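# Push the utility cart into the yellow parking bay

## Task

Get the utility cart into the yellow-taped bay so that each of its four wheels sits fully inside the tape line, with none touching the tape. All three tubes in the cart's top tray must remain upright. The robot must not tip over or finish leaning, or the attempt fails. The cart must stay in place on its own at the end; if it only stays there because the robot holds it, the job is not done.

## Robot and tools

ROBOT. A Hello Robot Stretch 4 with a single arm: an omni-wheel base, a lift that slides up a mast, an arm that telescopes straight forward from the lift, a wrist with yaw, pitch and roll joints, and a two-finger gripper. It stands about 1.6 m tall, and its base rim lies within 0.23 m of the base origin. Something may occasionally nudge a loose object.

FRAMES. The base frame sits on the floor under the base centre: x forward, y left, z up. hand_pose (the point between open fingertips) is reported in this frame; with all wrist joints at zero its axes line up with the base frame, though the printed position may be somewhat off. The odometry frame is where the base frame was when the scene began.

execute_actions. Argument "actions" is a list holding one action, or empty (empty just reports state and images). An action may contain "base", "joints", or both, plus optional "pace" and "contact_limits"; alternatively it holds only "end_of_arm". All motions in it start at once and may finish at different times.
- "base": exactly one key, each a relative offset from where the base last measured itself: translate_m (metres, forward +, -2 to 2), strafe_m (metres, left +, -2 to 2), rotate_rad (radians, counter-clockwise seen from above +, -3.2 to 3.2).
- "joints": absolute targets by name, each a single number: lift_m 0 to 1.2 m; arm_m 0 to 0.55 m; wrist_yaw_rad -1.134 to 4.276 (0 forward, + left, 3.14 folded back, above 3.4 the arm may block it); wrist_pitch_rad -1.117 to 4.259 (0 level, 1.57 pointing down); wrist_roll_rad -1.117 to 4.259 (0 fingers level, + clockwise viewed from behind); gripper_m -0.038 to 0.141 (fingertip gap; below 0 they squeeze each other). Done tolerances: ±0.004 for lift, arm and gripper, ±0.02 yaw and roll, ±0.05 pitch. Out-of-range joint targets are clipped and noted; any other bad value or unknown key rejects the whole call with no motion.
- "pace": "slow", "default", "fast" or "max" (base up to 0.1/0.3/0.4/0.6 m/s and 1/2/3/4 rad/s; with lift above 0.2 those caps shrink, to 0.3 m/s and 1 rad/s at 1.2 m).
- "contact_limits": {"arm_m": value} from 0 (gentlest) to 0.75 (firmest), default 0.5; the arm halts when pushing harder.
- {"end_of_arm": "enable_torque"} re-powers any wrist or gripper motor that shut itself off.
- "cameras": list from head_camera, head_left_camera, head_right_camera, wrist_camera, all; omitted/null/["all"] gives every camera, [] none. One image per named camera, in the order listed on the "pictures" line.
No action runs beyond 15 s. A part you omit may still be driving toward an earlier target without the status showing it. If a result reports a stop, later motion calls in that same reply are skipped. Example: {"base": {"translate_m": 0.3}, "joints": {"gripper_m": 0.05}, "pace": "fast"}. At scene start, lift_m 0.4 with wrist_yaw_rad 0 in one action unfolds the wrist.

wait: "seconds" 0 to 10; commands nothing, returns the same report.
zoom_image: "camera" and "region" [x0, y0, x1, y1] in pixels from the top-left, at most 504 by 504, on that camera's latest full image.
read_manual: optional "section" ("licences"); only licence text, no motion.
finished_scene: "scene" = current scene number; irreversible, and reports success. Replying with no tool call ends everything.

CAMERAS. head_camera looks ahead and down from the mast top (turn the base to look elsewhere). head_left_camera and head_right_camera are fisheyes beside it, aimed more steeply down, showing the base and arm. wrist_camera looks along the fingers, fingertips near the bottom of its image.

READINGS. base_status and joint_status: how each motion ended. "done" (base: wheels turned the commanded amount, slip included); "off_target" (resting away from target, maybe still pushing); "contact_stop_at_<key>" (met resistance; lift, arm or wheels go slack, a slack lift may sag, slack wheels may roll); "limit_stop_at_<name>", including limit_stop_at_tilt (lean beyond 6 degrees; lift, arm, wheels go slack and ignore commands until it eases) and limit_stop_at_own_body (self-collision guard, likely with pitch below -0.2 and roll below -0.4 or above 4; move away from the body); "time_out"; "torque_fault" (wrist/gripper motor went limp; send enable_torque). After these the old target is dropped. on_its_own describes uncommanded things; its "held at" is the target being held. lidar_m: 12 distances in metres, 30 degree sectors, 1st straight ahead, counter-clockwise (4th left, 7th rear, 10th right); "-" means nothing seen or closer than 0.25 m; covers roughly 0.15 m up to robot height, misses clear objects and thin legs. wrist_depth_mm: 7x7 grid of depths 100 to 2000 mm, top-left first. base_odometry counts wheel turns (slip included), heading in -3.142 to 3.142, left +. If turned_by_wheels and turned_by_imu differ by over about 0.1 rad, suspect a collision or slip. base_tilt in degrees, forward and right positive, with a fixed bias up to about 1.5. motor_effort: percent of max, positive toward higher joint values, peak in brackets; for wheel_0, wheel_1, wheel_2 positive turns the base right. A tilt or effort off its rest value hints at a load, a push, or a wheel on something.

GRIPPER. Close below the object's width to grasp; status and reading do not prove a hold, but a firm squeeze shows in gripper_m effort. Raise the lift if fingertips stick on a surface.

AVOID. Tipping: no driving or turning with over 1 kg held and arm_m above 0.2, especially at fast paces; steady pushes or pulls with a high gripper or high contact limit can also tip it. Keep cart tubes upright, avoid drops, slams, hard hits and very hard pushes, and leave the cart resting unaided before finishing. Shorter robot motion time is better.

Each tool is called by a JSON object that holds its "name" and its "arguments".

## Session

{"name": "execute_actions", "arguments": {"actions": []}}

Scene clock: 0.00 s.
base_odometry: x=+0.000 y=+0.000 heading=+0.000 (m, m, rad; odometry frame)
turned_by_wheels: +0.000 (rad since the last result)
turned_by_imu: +0.000 (rad since the last result)
base_tilt: forward=+0.4 right=+0.8 (deg)
lidar_m: 1.98 1.75 1.66 1.72 0.70 0.65 0.67 0.92 2.06 2.15 0.93 0.75
base_status: not commanded
joint_positions: lift_m=+0.211 arm_m=+0.002 wrist_yaw_rad=+3.196 wrist_pitch_rad=-0.008 wrist_roll_rad=-0.007 gripper_m=+0.057
joint_status: not commanded
motor_effort: lift_m=+19 arm_m=-1 wrist_yaw_rad=-1 wrist_pitch_rad=-7 wrist_roll_rad=+1 gripper_m=-3 wheel_0=+0 wheel_1=+0 wheel_2=+0 (%)
hand_pose: x=-0.1195 y=+0.0717 z=+0.3917 quat_wxyz=(-0.027, +0.004, -0.004, +1.000) (m; base frame)
wrist_depth_mm: - 138 138 1008 991 946 878 / - - 136 1366 1430 1336 1229 / - 111 136 1708 1576 1397 1229 / 138 134 160 1708 1537 1366 1229 / 212 - - 1756 1537 1366 1229 / 221 1499 198 1499 1430 1336 1229 / 224 904 1025 155 960 1138 1160
pictures: head_camera, head_left_camera, head_right_camera, wrist_camera
Images, in order (width x height): head_camera 420x560, head_left_camera 420x672, head_right_camera 420x672, wrist_camera 616x392.

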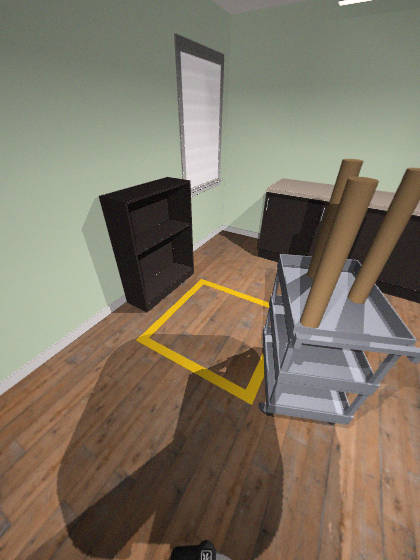

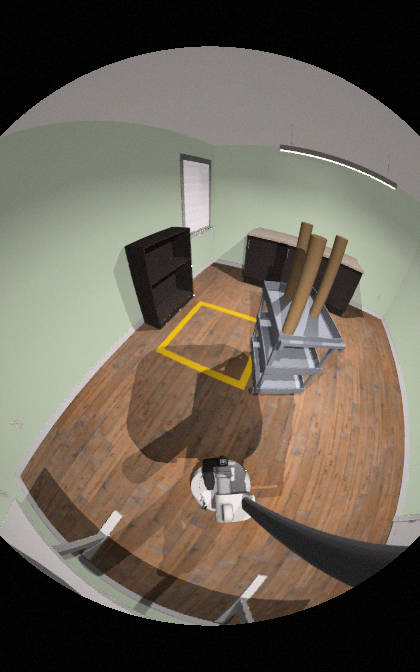

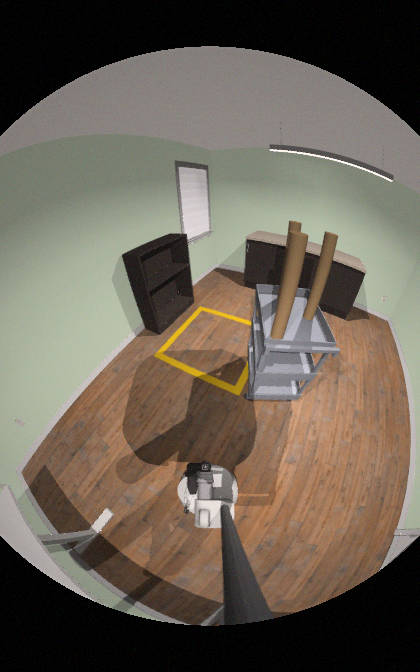

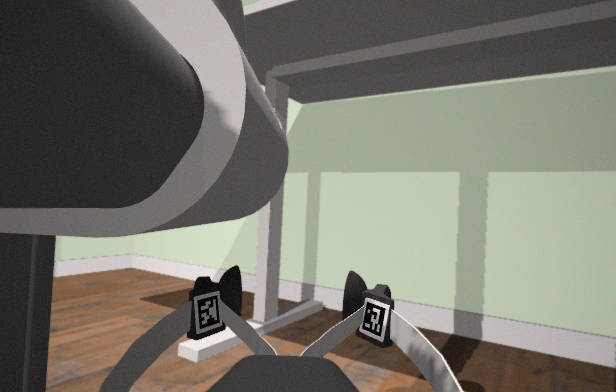

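{"name": "execute_actions", "arguments": {"actions": [{"base":{"strafe_m":-0.64},"joints":{"lift_m":0.45,"wrist_yaw_rad":0,"wrist_roll_rad":1.57,"gripper_m":0.09}}], "cameras": []}}

{"name": "execute_actions", "arguments": {"actions": [{"base":{"rotate_rad":0.28},"joints":{"lift_m":0.672}}]}}

Scene clock: 12.27 s.
base_odometry: x=+0.000 y=-0.640 heading=+0.000 (m, m, rad; odometry frame)
turned_by_wheels: +0.000 (rad since the last result)
turned_by_imu: +0.002 (rad since the last result)
base_tilt: forward=+0.4 right=+0.8 (deg)
lidar_m: 0.63 0.71 2.23 1.41 1.02 0.97 1.01 1.56 1.52 1.56 2.11 2.34
base_status: done
joint_positions: lift_m=+0.450 arm_m=+0.002 wrist_yaw_rad=+0.000 wrist_pitch_rad=-0.008 wrist_roll_rad=+1.570 gripper_m=+0.090
joint_status: all done
motor_effort: lift_m=+20(22) arm_m=-1(1) wrist_yaw_rad=+0(6) wrist_pitch_rad=-7(7) wrist_roll_rad=+1(8) gripper_m=+0(3) wheel_0=-1(9) wheel_1=+2(9) wheel_2=+0(0) (%)
hand_pose: x=+0.4618 y=-0.0874 z=+0.6303 quat_wxyz=(+0.707, +0.707, -0.003, +0.003) (m; base frame)
wrist_depth_mm: - - - 1983 1983 1281 904 / - - - - - 1281 904 / - - - - - 1281 878 / 732 455 564 1042 535 891 768 / 931 459 759 - 469 946 640 / - 466 214 - 216 946 654 / - 436 591 150 484 854 647
pictures: none
No camera images: the call's "cameras" was empty. Leave "cameras" out to get every camera's image.

Scene clock: 14.27 s.
base_odometry: x=+0.000 y=-0.640 heading=+0.280 (m, m, rad; odometry frame)
turned_by_wheels: +0.280 (rad since the last result)
turned_by_imu: +0.276 (rad since the last result)
base_tilt: forward=+0.4 right=+0.7 (deg)
lidar_m: 0.63 2.11 2.22 1.14 0.98 0.98 1.75 1.52 1.52 1.76 2.35 0.63
base_status: done
joint_positions: lift_m=+0.672 arm_m=+0.002 wrist_yaw_rad=+0.000 wrist_pitch_rad=-0.008 wrist_roll_rad=+1.570 gripper_m=+0.090
joint_status: all done
motor_effort: lift_m=+21(18) arm_m=-1(1) wrist_yaw_rad=+0(1) wrist_pitch_rad=-7(7) wrist_roll_rad=+1(1) gripper_m=+0(5) wheel_0=-3(6) wheel_1=-2(7) wheel_2=-1(9) (%)
hand_pose: x=+0.4617 y=-0.0874 z=+0.8523 quat_wxyz=(+0.707, +0.707, -0.003, +0.003) (m; base frame)
wrist_depth_mm: - - - 1983 - 1618 1118 / 699 691 691 418 - 788 430 / - 917 946 442 1098 759 452 / - - - 466 1118 750 473 / 585 591 585 488 - 750 504 / - - 214 525 216 654 554 / - - - 150 - 580 1060
pictures: head_camera, head_left_camera, head_right_camera, wrist_camera
Images, in order (width x height): head_camera 420x560, head_left_camera 420x672, head_right_camera 420x672, wrist_camera 616x392.

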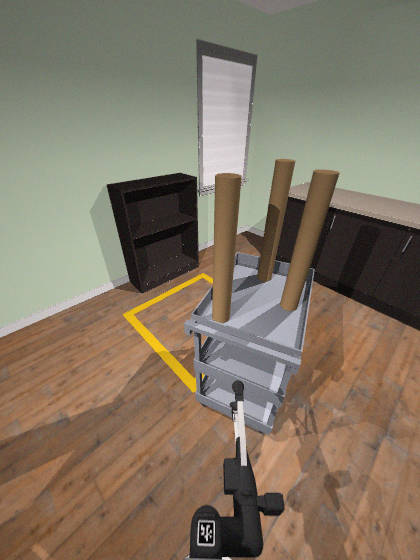

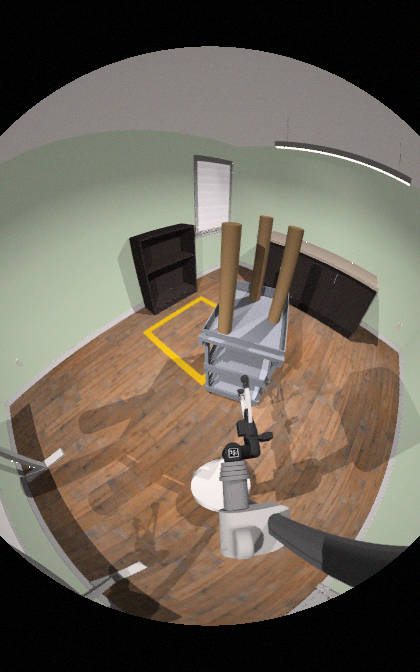

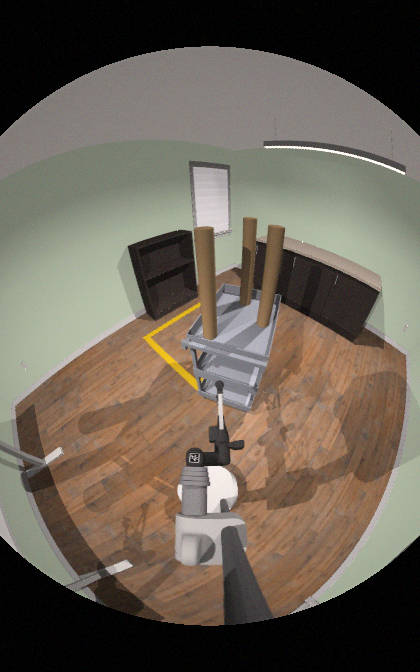

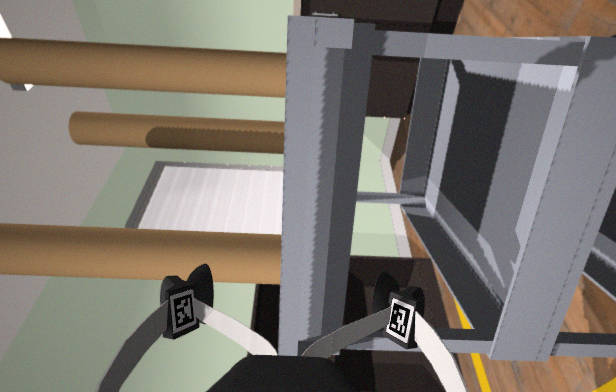

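{"name": "execute_actions", "arguments": {"actions": [{"base":{"translate_m":0.2},"pace":"slow","joints":{"gripper_m":0.07}}], "cameras": ["head_camera","wrist_camera"]}}

{"name": "execute_actions", "arguments": {"actions": [{"joints":{"gripper_m":-0.01}}], "cameras": ["head_camera","wrist_camera"]}}

Scene clock: 20.70 s.
base_odometry: x=+0.192 y=-0.585 heading=+0.280 (m, m, rad; odometry frame)
turned_by_wheels: +0.000 (rad since the last result)
turned_by_imu: +0.003 (rad since the last result)
base_tilt: forward=+0.5 right=+0.7 (deg)
lidar_m: 0.49 1.92 2.08 1.29 1.12 1.12 1.92 1.66 1.66 1.94 2.20 0.43
base_status: done
joint_positions: lift_m=+0.672 arm_m=+0.002 wrist_yaw_rad=+0.000 wrist_pitch_rad=-0.008 wrist_roll_rad=+1.570 gripper_m=+0.070
joint_status: all done
motor_effort: lift_m=+21(21) arm_m=-1(1) wrist_yaw_rad=+4(3) wrist_pitch_rad=-7(7) wrist_roll_rad=+2(1) gripper_m=-5(1) wheel_0=+2(5) wheel_1=+3(5) wheel_2=-4(9) (%)
hand_pose: x=+0.4617 y=-0.0874 z=+0.8523 quat_wxyz=(+0.707, +0.707, -0.003, +0.003) (m; base frame)
wrist_depth_mm: 480 480 480 175 226 741 544 / - - - 182 241 778 539 / - - - 196 257 768 530 / - - - 208 276 759 525 / 394 402 413 222 - 707 525 / 382 382 198 238 215 1618 512 / 1983 1921 - 151 342 1537 466
pictures: head_camera, wrist_camera
Images, in order (width x height): head_camera 420x560, wrist_camera 616x392.

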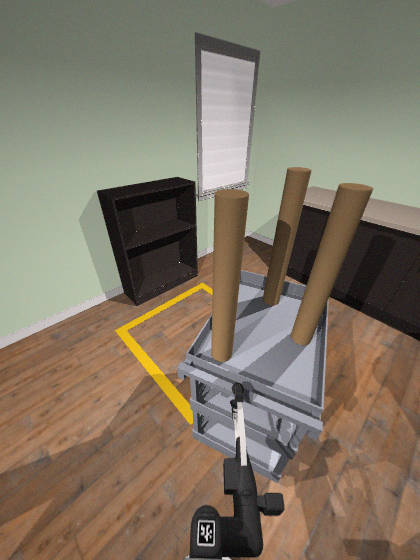

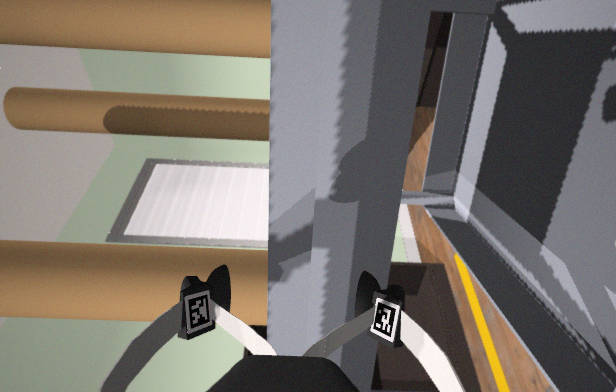

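Scene clock: 22.27 s.
base_odometry: x=+0.192 y=-0.585 heading=+0.280 (m, m, rad; odometry frame)
turned_by_wheels: +0.000 (rad since the last result)
turned_by_imu: +0.001 (rad since the last result)
base_tilt: forward=+0.5 right=+0.7 (deg)
lidar_m: 0.49 1.92 2.08 1.30 1.11 1.10 1.90 1.66 1.67 1.94 2.21 0.45
base_status: not commanded
joint_positions: lift_m=+0.672 arm_m=+0.002 wrist_yaw_rad=+0.002 wrist_pitch_rad=-0.011 wrist_roll_rad=+1.570 gripper_m=-0.009
joint_status: all done
motor_effort: lift_m=+21(21) arm_m=-1(1) wrist_yaw_rad=-3(2) wrist_pitch_rad=+1(7) wrist_roll_rad=+0(1) gripper_m=-21(23) wheel_0=+2(2) wheel_1=+3(3) wheel_2=-2(3) (%)
hand_pose: x=+0.4619 y=-0.0870 z=+0.8532 quat_wxyz=(+0.707, +0.707, -0.003, +0.004) (m; base frame)
wrist_depth_mm: 480 480 480 170 223 750 544 / - - - 180 235 788 544 / - - - 191 251 768 539 / - - - 257 270 759 525 / 389 399 407 274 289 707 530 / 379 379 188 219 1983 1708 517 / 1983 159 - 236 329 1499 469
pictures: head_camera, wrist_camera
Images, in order (width x height): head_camera 420x560, wrist_camera 616x392.

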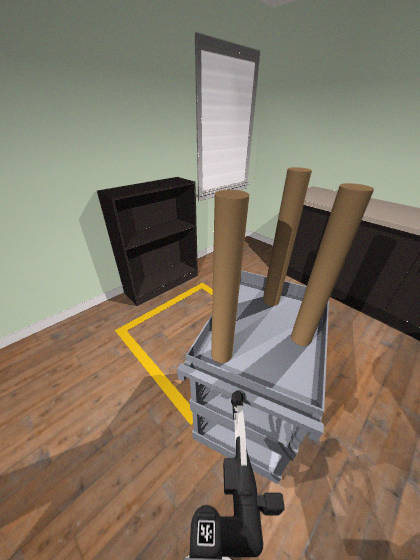

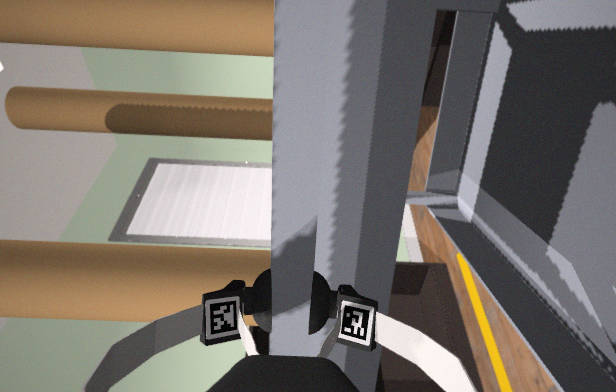

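{"name": "execute_actions", "arguments": {"actions": [{"base":{"strafe_m":-0.22},"pace":"slow"}]}}

Scene clock: 27.43 s.
base_odometry: x=+0.253 y=-0.796 heading=+0.280 (m, m, rad; odometry frame)
turned_by_wheels: +0.000 (rad since the last result)
turned_by_imu: +0.003 (rad since the last result)
base_tilt: forward=+0.4 right=+0.8 (deg)
lidar_m: 0.45 0.46 2.25 1.51 1.27 1.28 1.73 1.50 1.50 1.75 2.04 0.46
base_status: done
joint_positions: lift_m=+0.672 arm_m=+0.002 wrist_yaw_rad=+0.004 wrist_pitch_rad=-0.011 wrist_roll_rad=+1.570 gripper_m=-0.009
joint_status: not commanded
motor_effort: lift_m=+20(21) arm_m=-1(1) wrist_yaw_rad=-11(19) wrist_pitch_rad=+2(2) wrist_roll_rad=+1(1) gripper_m=-19(22) wheel_0=+5(11) wheel_1=-2(4) wheel_2=+0(1) (%)
hand_pose: x=+0.4621 y=-0.0863 z=+0.8532 quat_wxyz=(+0.707, +0.707, -0.002, +0.005) (m; base frame)
wrist_depth_mm: - - - 212 273 1661 809 / 564 - - 215 274 820 530 / - - 574 277 278 778 539 / 759 750 750 278 278 759 535 / - - - 278 282 768 530 / 387 - 189 221 842 715 521 / 349 160 351 223 285 621 521
pictures: head_camera, head_left_camera, head_right_camera, wrist_camera
Images, in order (width x height): head_camera 420x560, head_left_camera 420x672, head_right_camera 420x672, wrist_camera 616x392.

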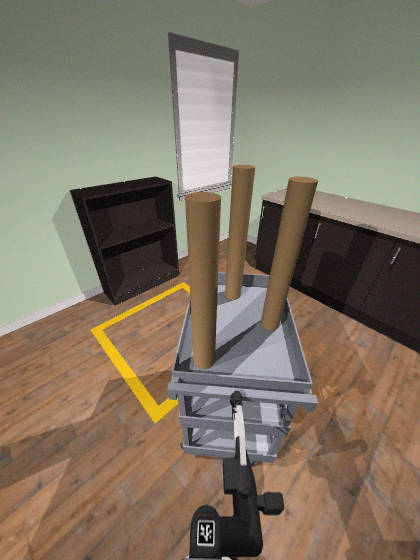

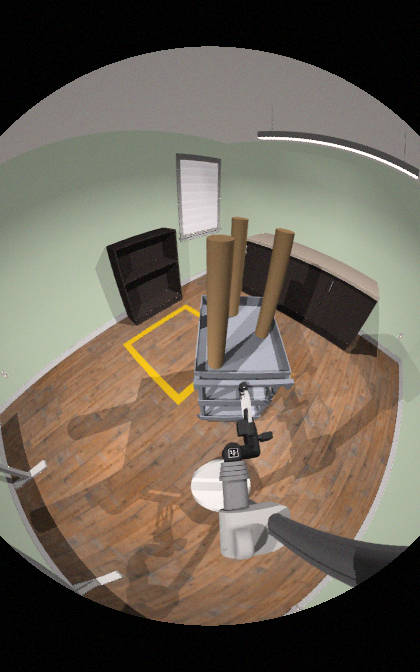

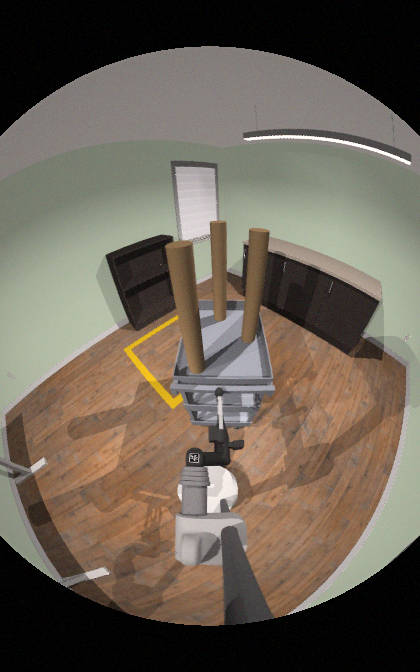

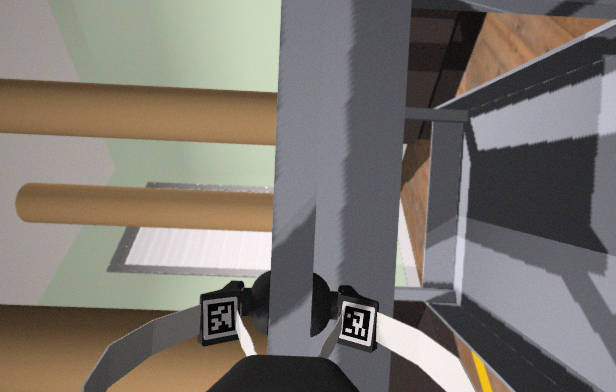

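{"name": "execute_actions", "arguments": {"actions": [{"base":{"strafe_m":-0.29},"pace":"slow"}]}}

Scene clock: 34.57 s.
base_odometry: x=+0.333 y=-1.075 heading=+0.280 (m, m, rad; odometry frame)
turned_by_wheels: +0.000 (rad since the last result)
turned_by_imu: +0.004 (rad since the last result)
base_tilt: forward=+0.4 right=+0.8 (deg)
lidar_m: 0.39 0.39 2.45 1.74 1.47 1.46 1.51 1.30 1.30 1.51 1.83 0.51
base_status: done
joint_positions: lift_m=+0.672 arm_m=+0.002 wrist_yaw_rad=+0.005 wrist_pitch_rad=-0.011 wrist_roll_rad=+1.570 gripper_m=-0.009
joint_status: not commanded
motor_effort: lift_m=+20(20) arm_m=-1(1) wrist_yaw_rad=-13(12) wrist_pitch_rad=+2(2) wrist_roll_rad=+0(1) gripper_m=-21(19) wheel_0=+5(9) wheel_1=-1(5) wheel_2=+0(1) (%)
hand_pose: x=+0.4622 y=-0.0859 z=+0.8532 quat_wxyz=(+0.707, +0.707, -0.002, +0.006) (m; base frame)
wrist_depth_mm: - - - 317 1618 1618 1255 / - - - 353 373 389 384 / - - - 329 1863 1756 488 / - - - 307 - 715 535 / - - 615 291 904 759 530 / - - 188 216 854 750 517 / - 159 707 212 263 654 517
pictures: head_camera, head_left_camera, head_right_camera, wrist_camera
Images, in order (width x height): head_camera 420x560, head_left_camera 420x672, head_right_camera 420x672, wrist_camera 616x392.

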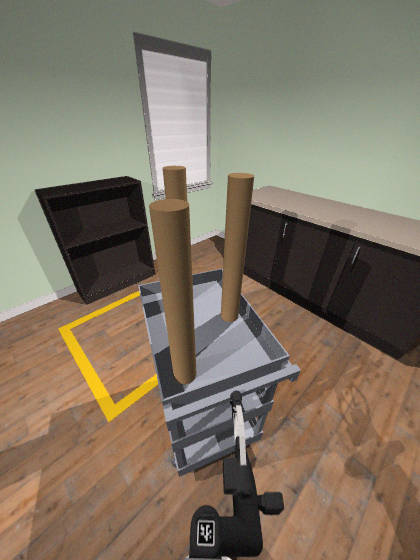

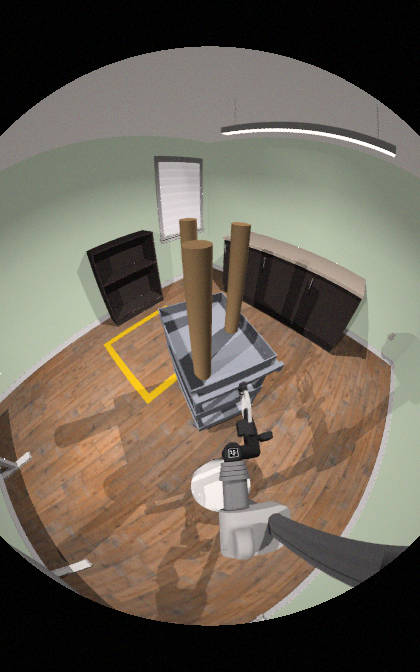

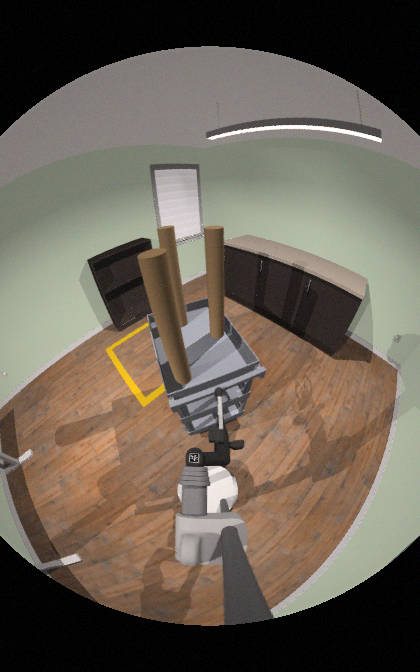

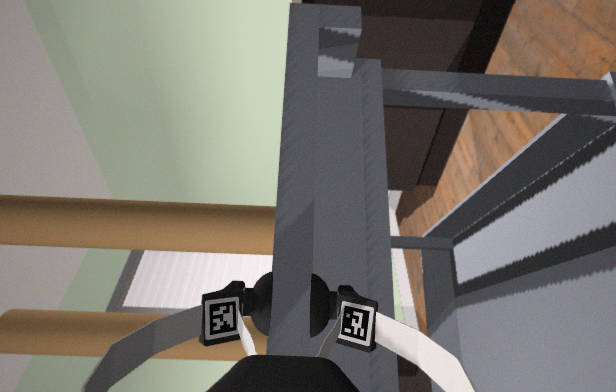

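{"name": "execute_actions", "arguments": {"actions": [{"base":{"strafe_m":-0.14},"pace":"slow"}], "cameras": ["head_camera","wrist_camera"]}}

{"name": "execute_actions", "arguments": {"actions": [{"joints":{"gripper_m":0.07}}], "cameras": []}}

{"name": "execute_actions", "arguments": {"actions": [{"base":{"translate_m":-0.15}}], "cameras": ["head_camera"]}}

Scene clock: 43.00 s.
base_odometry: x=+0.372 y=-1.209 heading=+0.281 (m, m, rad; odometry frame)
turned_by_wheels: +0.000 (rad since the last result)
turned_by_imu: +0.003 (rad since the last result)
base_tilt: forward=+0.4 right=+0.7 (deg)
lidar_m: 0.36 0.36 2.54 1.83 1.58 2.36 1.39 1.20 1.20 1.40 1.72 0.55
base_status: done
joint_positions: lift_m=+0.672 arm_m=+0.002 wrist_yaw_rad=+0.006 wrist_pitch_rad=-0.011 wrist_roll_rad=+1.570 gripper_m=-0.009
joint_status: not commanded
on_its_own: wrist_yaw_rad is at rest, and its effort (-15) is outside its rest range (-13 to +13)
motor_effort: lift_m=+21(21) arm_m=-1(1) wrist_yaw_rad=-15(19) wrist_pitch_rad=+1(2) wrist_roll_rad=+0(1) gripper_m=-20(20) wheel_0=+3(9) wheel_1=+0(6) wheel_2=+1(1) (%)
hand_pose: x=+0.4622 y=-0.0858 z=+0.8532 quat_wxyz=(+0.707, +0.707, -0.002, +0.006) (m; base frame)
wrist_depth_mm: - - - 1537 1430 1499 1229 / - - - 359 1661 1708 1229 / - - - 373 413 421 421 / - - - 330 - 1756 508 / 615 - - 300 - 691 530 / - 585 187 215 831 750 521 / - 158 - 209 256 661 517
pictures: head_camera, wrist_camera
Images, in order (width x height): head_camera 420x560, wrist_camera 616x392.

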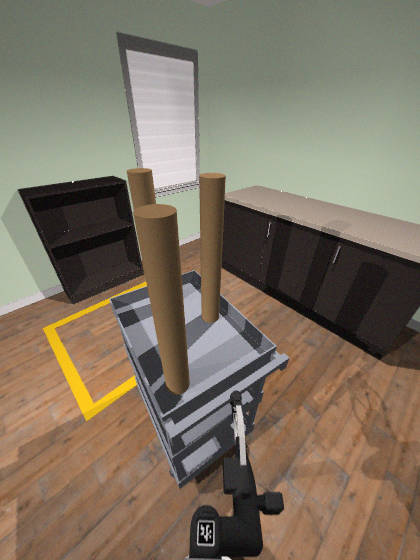

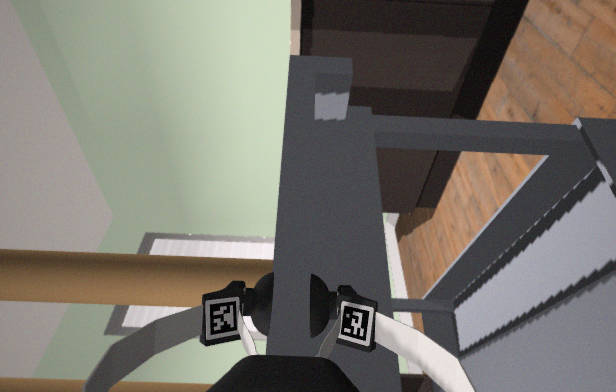

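Scene clock: 44.57 s.
base_odometry: x=+0.372 y=-1.209 heading=+0.281 (m, m, rad; odometry frame)
turned_by_wheels: +0.000 (rad since the last result)
turned_by_imu: +0.001 (rad since the last result)
base_tilt: forward=+0.4 right=+0.8 (deg)
lidar_m: 0.34 0.38 2.56 1.83 1.58 2.35 1.40 1.20 1.20 1.37 1.73 0.53
base_status: not commanded
joint_positions: lift_m=+0.672 arm_m=+0.002 wrist_yaw_rad=+0.000 wrist_pitch_rad=-0.008 wrist_roll_rad=+1.570 gripper_m=+0.070
joint_status: all done
motor_effort: lift_m=+21(20) arm_m=-1(1) wrist_yaw_rad=+2(14) wrist_pitch_rad=-6(6) wrist_roll_rad=+1(1) gripper_m=-5(22) wheel_0=+3(3) wheel_1=+0(0) wheel_2=+1(1) (%)
hand_pose: x=+0.4617 y=-0.0874 z=+0.8524 quat_wxyz=(+0.707, +0.707, -0.003, +0.003) (m; base frame)
wrist_depth_mm: - - - 1499 1499 1499 1229 / - - - 373 1618 1661 1229 / - - - 375 415 427 424 / - - - 338 - 1661 521 / - - - 304 - 676 530 / - 591 198 231 216 732 517 / - - - 152 265 691 517
pictures: none
No camera images: the call's "cameras" was empty. Leave "cameras" out to get every camera's image.

Scene clock: 46.40 s.
base_odometry: x=+0.228 y=-1.251 heading=+0.280 (m, m, rad; odometry frame)
turned_by_wheels: +0.000 (rad since the last result)
turned_by_imu: +0.000 (rad since the last result)
base_tilt: forward=+0.4 right=+0.8 (deg)
lidar_m: 0.49 0.62 2.67 1.73 1.50 2.22 1.28 1.10 1.08 1.27 2.22 0.72
base_status: done
joint_positions: lift_m=+0.672 arm_m=+0.002 wrist_yaw_rad=+0.000 wrist_pitch_rad=-0.008 wrist_roll_rad=+1.570 gripper_m=+0.070
joint_status: not commanded
motor_effort: lift_m=+21(21) arm_m=-1(1) wrist_yaw_rad=+2(3) wrist_pitch_rad=-6(6) wrist_roll_rad=+1(1) gripper_m=-4(4) wheel_0=-2(6) wheel_1=+0(5) wheel_2=+1(10) (%)
hand_pose: x=+0.4617 y=-0.0874 z=+0.8524 quat_wxyz=(+0.707, +0.707, -0.003, +0.003) (m; base frame)
wrist_depth_mm: - - - 1576 1576 1576 1229 / - - - 1756 1756 1708 1205 / - - - 554 1863 1499 1078 / - - - 500 - 683 535 / 732 759 759 445 - 741 477 / - - 198 410 216 732 439 / 788 424 809 151 960 691 525
pictures: head_camera
Images, in order (width x height): head_camera 420x560.

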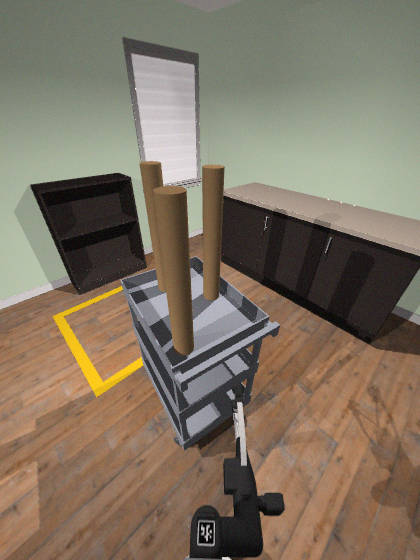

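{"name": "execute_actions", "arguments": {"actions": [{"base":{"strafe_m":-0.37}}], "cameras": []}}

{"name": "execute_actions", "arguments": {"actions": [{"base":{"rotate_rad":0.62}}], "cameras": []}}

{"name": "execute_actions", "arguments": {"actions": [{"base":{"translate_m":0.13}}]}}

Scene clock: 58.40 s.
base_odometry: x=+0.330 y=-1.606 heading=+0.281 (m, m, rad; odometry frame)
turned_by_wheels: +0.000 (rad since the last result)
turned_by_imu: +0.001 (rad since the last result)
base_tilt: forward=+0.5 right=+0.8 (deg)
lidar_m: 0.71 0.66 2.92 2.01 1.80 1.66 0.96 0.82 0.82 0.94 1.68 1.61
base_status: done
joint_positions: lift_m=+0.672 arm_m=+0.002 wrist_yaw_rad=+0.000 wrist_pitch_rad=-0.008 wrist_roll_rad=+1.570 gripper_m=+0.070
joint_status: not commanded
motor_effort: lift_m=+21(21) arm_m=-1(1) wrist_yaw_rad=+2(1) wrist_pitch_rad=-6(6) wrist_roll_rad=+0(2) gripper_m=-4(0) wheel_0=+0(8) wheel_1=+0(9) wheel_2=+1(0) (%)
hand_pose: x=+0.4617 y=-0.0874 z=+0.8524 quat_wxyz=(+0.707, +0.707, -0.003, +0.003) (m; base frame)
wrist_depth_mm: 1983 1921 1983 1336 1308 1336 1229 / - - - 1499 1430 1464 1205 / - - - 1708 1618 1618 1205 / - - - 1983 1863 1661 1182 / - - - - - 1661 1182 / - - 198 - 215 1661 1160 / - - - 151 - 1499 1138
pictures: none
No camera images: the call's "cameras" was empty. Leave "cameras" out to get every camera's image.

Scene clock: 59.80 s.
base_odometry: x=+0.330 y=-1.606 heading=+0.900 (m, m, rad; odometry frame)
turned_by_wheels: +0.620 (rad since the last result)
turned_by_imu: +0.610 (rad since the last result)
base_tilt: forward=+0.4 right=+0.8 (deg)
lidar_m: 0.66 2.95 1.94 1.80 1.41 0.92 0.82 0.84 1.02 2.03 1.62 0.68
base_status: done
joint_positions: lift_m=+0.672 arm_m=+0.002 wrist_yaw_rad=+0.000 wrist_pitch_rad=-0.008 wrist_roll_rad=+1.570 gripper_m=+0.070
joint_status: not commanded
motor_effort: lift_m=+21(21) arm_m=-1(1) wrist_yaw_rad=+3(0) wrist_pitch_rad=-7(6) wrist_roll_rad=+0(1) gripper_m=-1(3) wheel_0=+0(6) wheel_1=-2(6) wheel_2=-1(9) (%)
hand_pose: x=+0.4617 y=-0.0874 z=+0.8524 quat_wxyz=(+0.707, +0.707, -0.003, +0.003) (m; base frame)
wrist_depth_mm: - - - 500 - 1618 1182 / - - - 496 - 691 504 / - 778 778 500 1118 759 508 / - - 991 492 - 750 504 / 580 - - 500 1098 750 512 / - 559 198 496 216 699 508 / - - - 151 512 508 504
pictures: none
No camera images: the call's "cameras" was empty. Leave "cameras" out to get every camera's image.

Scene clock: 61.53 s.
base_odometry: x=+0.411 y=-1.504 heading=+0.901 (m, m, rad; odometry frame)
turned_by_wheels: +0.000 (rad since the last result)
turned_by_imu: +0.001 (rad since the last result)
base_tilt: forward=+0.4 right=+0.7 (deg)
lidar_m: 0.53 2.81 1.95 1.77 1.65 1.06 0.95 0.96 1.18 1.66 1.57 0.54
base_status: done
joint_positions: lift_m=+0.672 arm_m=+0.002 wrist_yaw_rad=+0.000 wrist_pitch_rad=-0.008 wrist_roll_rad=+1.570 gripper_m=+0.070
joint_status: not commanded
motor_effort: lift_m=+21(21) arm_m=-1(1) wrist_yaw_rad=+4(3) wrist_pitch_rad=-6(6) wrist_roll_rad=+0(1) gripper_m=-1(3) wheel_0=+2(6) wheel_1=+1(7) wheel_2=+1(9) (%)
hand_pose: x=+0.4617 y=-0.0874 z=+0.8524 quat_wxyz=(+0.707, +0.707, -0.003, +0.003) (m; base frame)
wrist_depth_mm: - - - 366 382 399 394 / - - - 368 - 741 535 / - - 676 366 976 768 535 / - 854 820 366 991 759 530 / - - - 366 991 750 521 / 424 430 198 366 216 699 525 / - - - 151 - 634 504
pictures: head_camera, head_left_camera, head_right_camera, wrist_camera
Images, in order (width x height): head_camera 420x560, head_left_camera 420x672, head_right_camera 420x672, wrist_camera 616x392.

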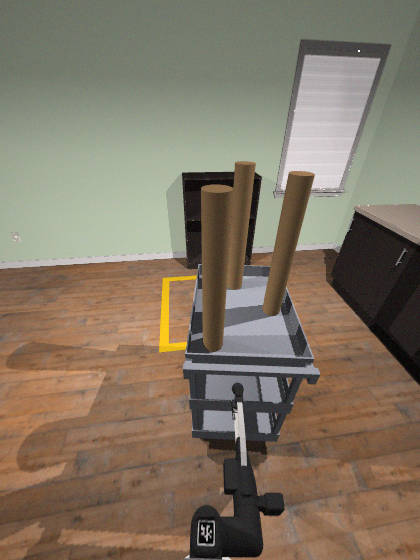

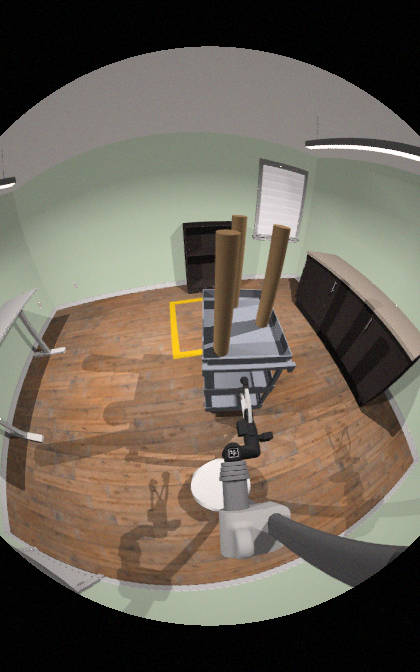

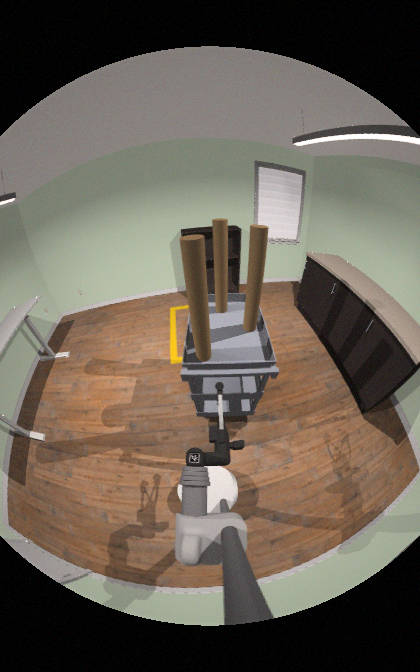

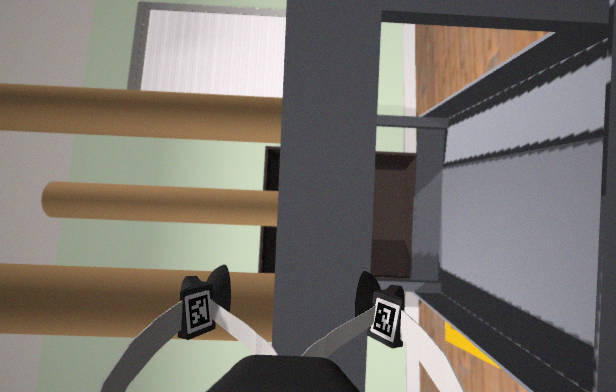

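{"name": "execute_actions", "arguments": {"actions": [{"base":{"strafe_m":-0.05}}], "cameras": []}}

{"name": "execute_actions", "arguments": {"actions": [{"base":{"translate_m":0.09},"pace":"slow"}], "cameras": []}}

{"name": "execute_actions", "arguments": {"actions": [{"joints":{"gripper_m":-0.01}}], "cameras": []}}

{"name": "execute_actions", "arguments": {"actions": [{"base":{"translate_m":0.5},"pace":"slow"}]}}

Scene clock: 67.70 s.
base_odometry: x=+0.450 y=-1.535 heading=+0.901 (m, m, rad; odometry frame)
turned_by_wheels: +0.000 (rad since the last result)
turned_by_imu: +0.002 (rad since the last result)
base_tilt: forward=+0.5 right=+0.8 (deg)
lidar_m: 0.53 2.82 1.98 1.84 1.62 1.06 0.94 0.96 1.17 1.73 1.52 0.55
base_status: done
joint_positions: lift_m=+0.672 arm_m=+0.002 wrist_yaw_rad=+0.000 wrist_pitch_rad=-0.008 wrist_roll_rad=+1.570 gripper_m=+0.070
joint_status: not commanded
motor_effort: lift_m=+20(21) arm_m=-1(1) wrist_yaw_rad=+1(0) wrist_pitch_rad=-6(6) wrist_roll_rad=+2(2) gripper_m=-3(6) wheel_0=-1(10) wheel_1=+2(9) wheel_2=+0(0) (%)
hand_pose: x=+0.4617 y=-0.0874 z=+0.8524 quat_wxyz=(+0.707, +0.707, -0.003, +0.003) (m; base frame)
wrist_depth_mm: - - - 317 375 1661 1205 / - - - 364 - 621 492 / 640 647 647 366 976 732 535 / - - - 364 991 768 525 / - - - 364 991 750 521 / 459 477 198 364 216 741 525 / 424 427 430 151 - 647 521
pictures: none
No camera images: the call's "cameras" was empty. Leave "cameras" out to get every camera's image.

Scene clock: 69.87 s.
base_odometry: x=+0.506 y=-1.465 heading=+0.901 (m, m, rad; odometry frame)
turned_by_wheels: +0.000 (rad since the last result)
turned_by_imu: +0.001 (rad since the last result)
base_tilt: forward=+0.3 right=+0.8 (deg)
lidar_m: 0.45 0.46 2.01 1.84 1.79 1.17 1.04 1.03 1.30 1.48 1.50 0.47
base_status: done
joint_positions: lift_m=+0.672 arm_m=+0.002 wrist_yaw_rad=+0.000 wrist_pitch_rad=-0.008 wrist_roll_rad=+1.570 gripper_m=+0.070
joint_status: not commanded
motor_effort: lift_m=+20(20) arm_m=-1(1) wrist_yaw_rad=+1(2) wrist_pitch_rad=-6(6) wrist_roll_rad=+1(1) gripper_m=-5(2) wheel_0=+2(4) wheel_1=+2(5) wheel_2=-1(6) (%)
hand_pose: x=+0.4617 y=-0.0874 z=+0.8524 quat_wxyz=(+0.707, +0.707, -0.003, +0.003) (m; base frame)
wrist_depth_mm: - - - 213 274 296 291 / - - - 273 276 1756 500 / 549 554 554 273 276 732 535 / - - - 213 276 759 525 / - - 778 214 276 759 525 / - - 198 213 215 741 512 / 342 338 351 151 277 654 517
pictures: none
No camera images: the call's "cameras" was empty. Leave "cameras" out to get every camera's image.

Scene clock: 71.43 s.
base_odometry: x=+0.506 y=-1.465 heading=+0.901 (m, m, rad; odometry frame)
turned_by_wheels: +0.000 (rad since the last result)
turned_by_imu: +0.001 (rad since the last result)
base_tilt: forward=+0.4 right=+0.7 (deg)
lidar_m: 0.44 0.46 2.01 1.82 1.77 1.17 1.03 1.04 1.28 1.50 1.49 0.46
base_status: not commanded
joint_positions: lift_m=+0.672 arm_m=+0.002 wrist_yaw_rad=+0.002 wrist_pitch_rad=-0.011 wrist_roll_rad=+1.570 gripper_m=-0.009
joint_status: all done
motor_effort: lift_m=+20(20) arm_m=-1(1) wrist_yaw_rad=-4(6) wrist_pitch_rad=+2(6) wrist_roll_rad=+2(0) gripper_m=-23(22) wheel_0=+2(2) wheel_1=+1(2) wheel_2=+2(2) (%)
hand_pose: x=+0.4619 y=-0.0868 z=+0.8532 quat_wxyz=(+0.707, +0.707, -0.003, +0.005) (m; base frame)
wrist_depth_mm: - - - 206 267 296 293 / - - - 206 268 1756 504 / 544 544 549 207 268 732 535 / - - - 266 268 768 535 / - - - 266 268 768 525 / - - 188 206 268 750 517 / 340 330 345 206 268 615 525
pictures: none
No camera images: the call's "cameras" was empty. Leave "cameras" out to get every camera's image.

Scene clock: 77.73 s.
base_odometry: x=+0.816 y=-1.073 heading=+0.901 (m, m, rad; odometry frame)
turned_by_wheels: +0.000 (rad since the last result)
turned_by_imu: +0.002 (rad since the last result)
base_tilt: forward=+0.4 right=+0.8 (deg)
lidar_m: 0.45 0.51 2.11 1.90 1.93 1.70 1.53 1.55 1.90 1.41 1.42 0.44
base_status: done
joint_positions: lift_m=+0.672 arm_m=+0.002 wrist_yaw_rad=-0.004 wrist_pitch_rad=-0.011 wrist_roll_rad=+1.570 gripper_m=-0.010
joint_status: not commanded
motor_effort: lift_m=+20(20) arm_m=-1(1) wrist_yaw_rad=+12(15) wrist_pitch_rad=+2(3) wrist_roll_rad=+1(1) gripper_m=-16(19) wheel_0=+1(5) wheel_1=+1(5) wheel_2=-6(11) (%)
hand_pose: x=+0.4613 y=-0.0887 z=+0.8532 quat_wxyz=(+0.707, +0.707, -0.005, +0.002) (m; base frame)
wrist_depth_mm: - - - 185 241 1863 1160 / 517 517 521 189 249 788 544 / - - - 194 253 778 535 / 732 732 741 255 259 778 535 / 1921 - 1983 202 266 750 530 / 375 382 189 207 268 707 521 / 345 345 349 209 277 609 504
pictures: head_camera, head_left_camera, head_right_camera, wrist_camera
Images, in order (width x height): head_camera 420x560, head_left_camera 420x672, head_right_camera 420x672, wrist_camera 616x392.

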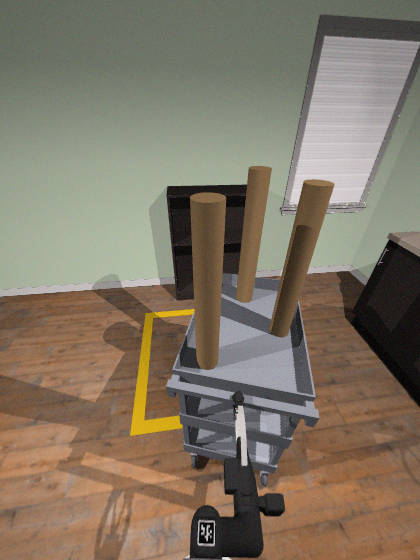

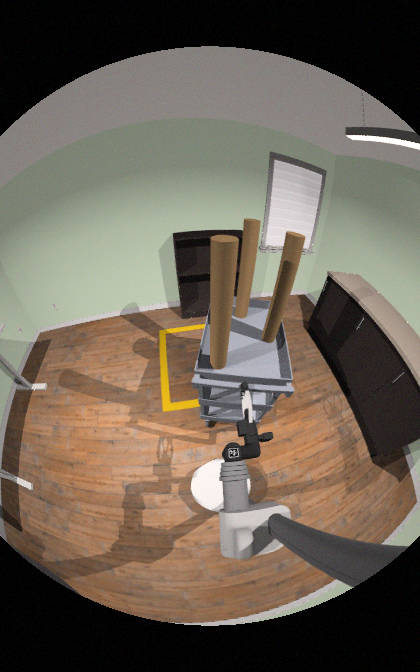

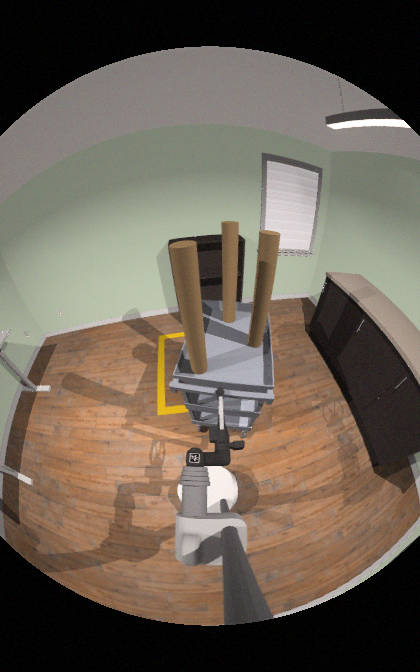

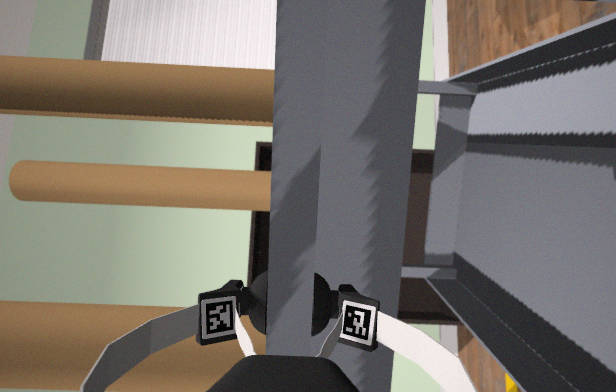

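{"name": "execute_actions", "arguments": {"actions": [{"base":{"strafe_m":-0.17},"pace":"slow"}], "cameras": ["head_camera"]}}

{"name": "execute_actions", "arguments": {"actions": [{"base":{"translate_m":0.3},"pace":"slow"}]}}

Scene clock: 83.97 s.
base_odometry: x=+0.949 y=-1.179 heading=+0.901 (m, m, rad; odometry frame)
turned_by_wheels: +0.000 (rad since the last result)
turned_by_imu: +0.003 (rad since the last result)
base_tilt: forward=+0.4 right=+0.6 (deg)
lidar_m: 0.42 0.43 2.29 2.06 2.10 1.67 1.50 1.53 1.86 1.24 1.26 0.47
base_status: done
joint_positions: lift_m=+0.672 arm_m=+0.002 wrist_yaw_rad=+0.005 wrist_pitch_rad=-0.011 wrist_roll_rad=+1.570 gripper_m=-0.009
joint_status: not commanded
on_its_own: wrist_yaw_rad is at rest, and its effort (-16) is outside its rest range (-13 to +13)
motor_effort: lift_m=+20(20) arm_m=-1(1) wrist_yaw_rad=-16(16) wrist_pitch_rad=+2(2) wrist_roll_rad=+0(0) gripper_m=-19(19) wheel_0=+4(9) wheel_1=-2(7) wheel_2=+0(3) (%)
hand_pose: x=+0.4622 y=-0.0859 z=+0.8532 quat_wxyz=(+0.707, +0.707, -0.002, +0.006) (m; base frame)
wrist_depth_mm: - - - 220 283 293 297 / - - - 216 281 1756 512 / 559 554 559 273 277 741 530 / - - - 271 274 768 535 / 732 741 750 210 270 750 525 / 1983 1983 189 207 268 750 521 / 342 329 353 205 264 647 517
pictures: head_camera
Images, in order (width x height): head_camera 420x560.

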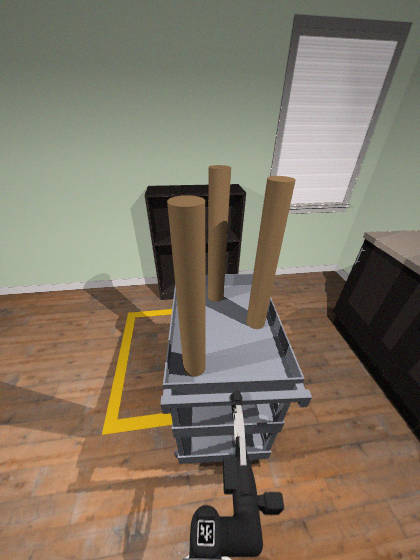

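Scene clock: 88.23 s.
base_odometry: x=+1.136 y=-0.944 heading=+0.901 (m, m, rad; odometry frame)
turned_by_wheels: +0.000 (rad since the last result)
turned_by_imu: +0.001 (rad since the last result)
base_tilt: forward=+0.4 right=+0.8 (deg)
lidar_m: 0.43 0.46 2.42 2.11 2.13 2.02 1.81 1.80 1.32 1.21 1.22 0.47
base_status: done
joint_positions: lift_m=+0.672 arm_m=+0.002 wrist_yaw_rad=-0.004 wrist_pitch_rad=-0.011 wrist_roll_rad=+1.570 gripper_m=-0.010
joint_status: not commanded
on_its_own: wrist_yaw_rad is at rest, and its effort (+14) is outside its rest range (-13 to +13)
motor_effort: lift_m=+20(20) arm_m=-1(1) wrist_yaw_rad=+14(12) wrist_pitch_rad=+1(2) wrist_roll_rad=+0(0) gripper_m=-17(18) wheel_0=+0(7) wheel_1=+2(6) wheel_2=-4(10) (%)
hand_pose: x=+0.4614 y=-0.0887 z=+0.8532 quat_wxyz=(+0.707, +0.707, -0.005, +0.002) (m; base frame)
wrist_depth_mm: 1921 1921 1921 208 270 296 289 / 1863 1808 1863 208 270 1756 504 / 544 554 549 268 270 768 535 / 1756 1756 1708 267 270 759 535 / 1708 759 741 207 268 750 525 / 1618 1618 189 206 267 750 521 / 340 330 345 205 267 634 517
pictures: head_camera, head_left_camera, head_right_camera, wrist_camera
Images, in order (width x height): head_camera 420x560, head_left_camera 420x672, head_right_camera 420x672, wrist_camera 616x392.

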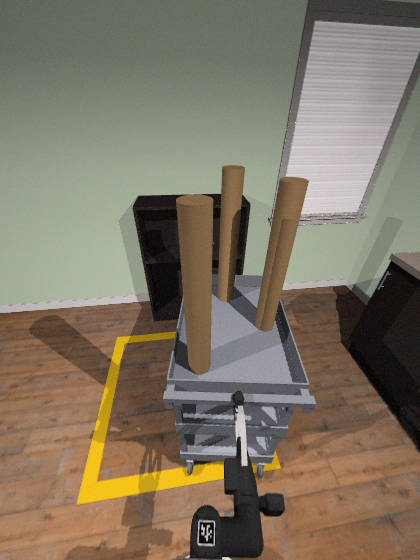

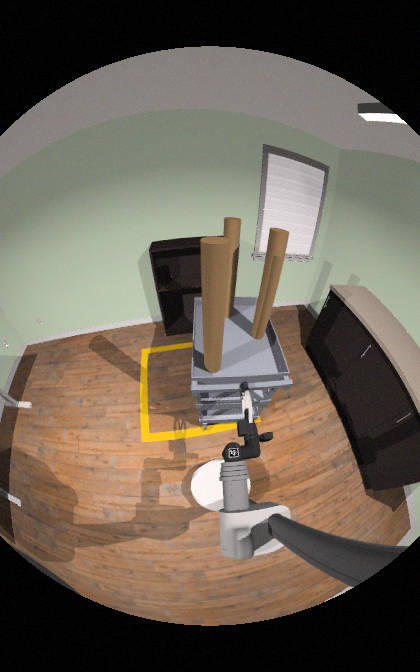

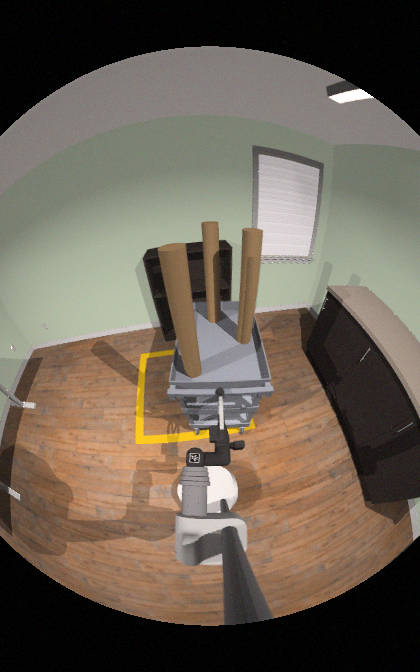

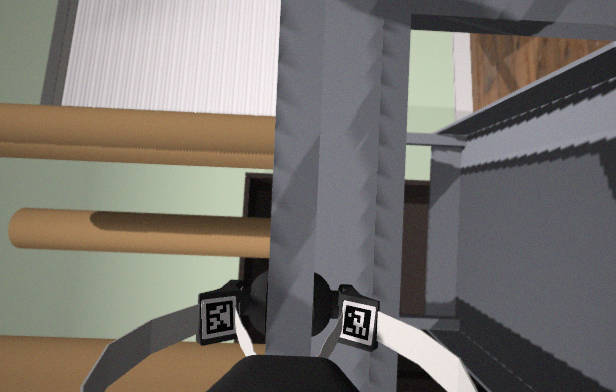

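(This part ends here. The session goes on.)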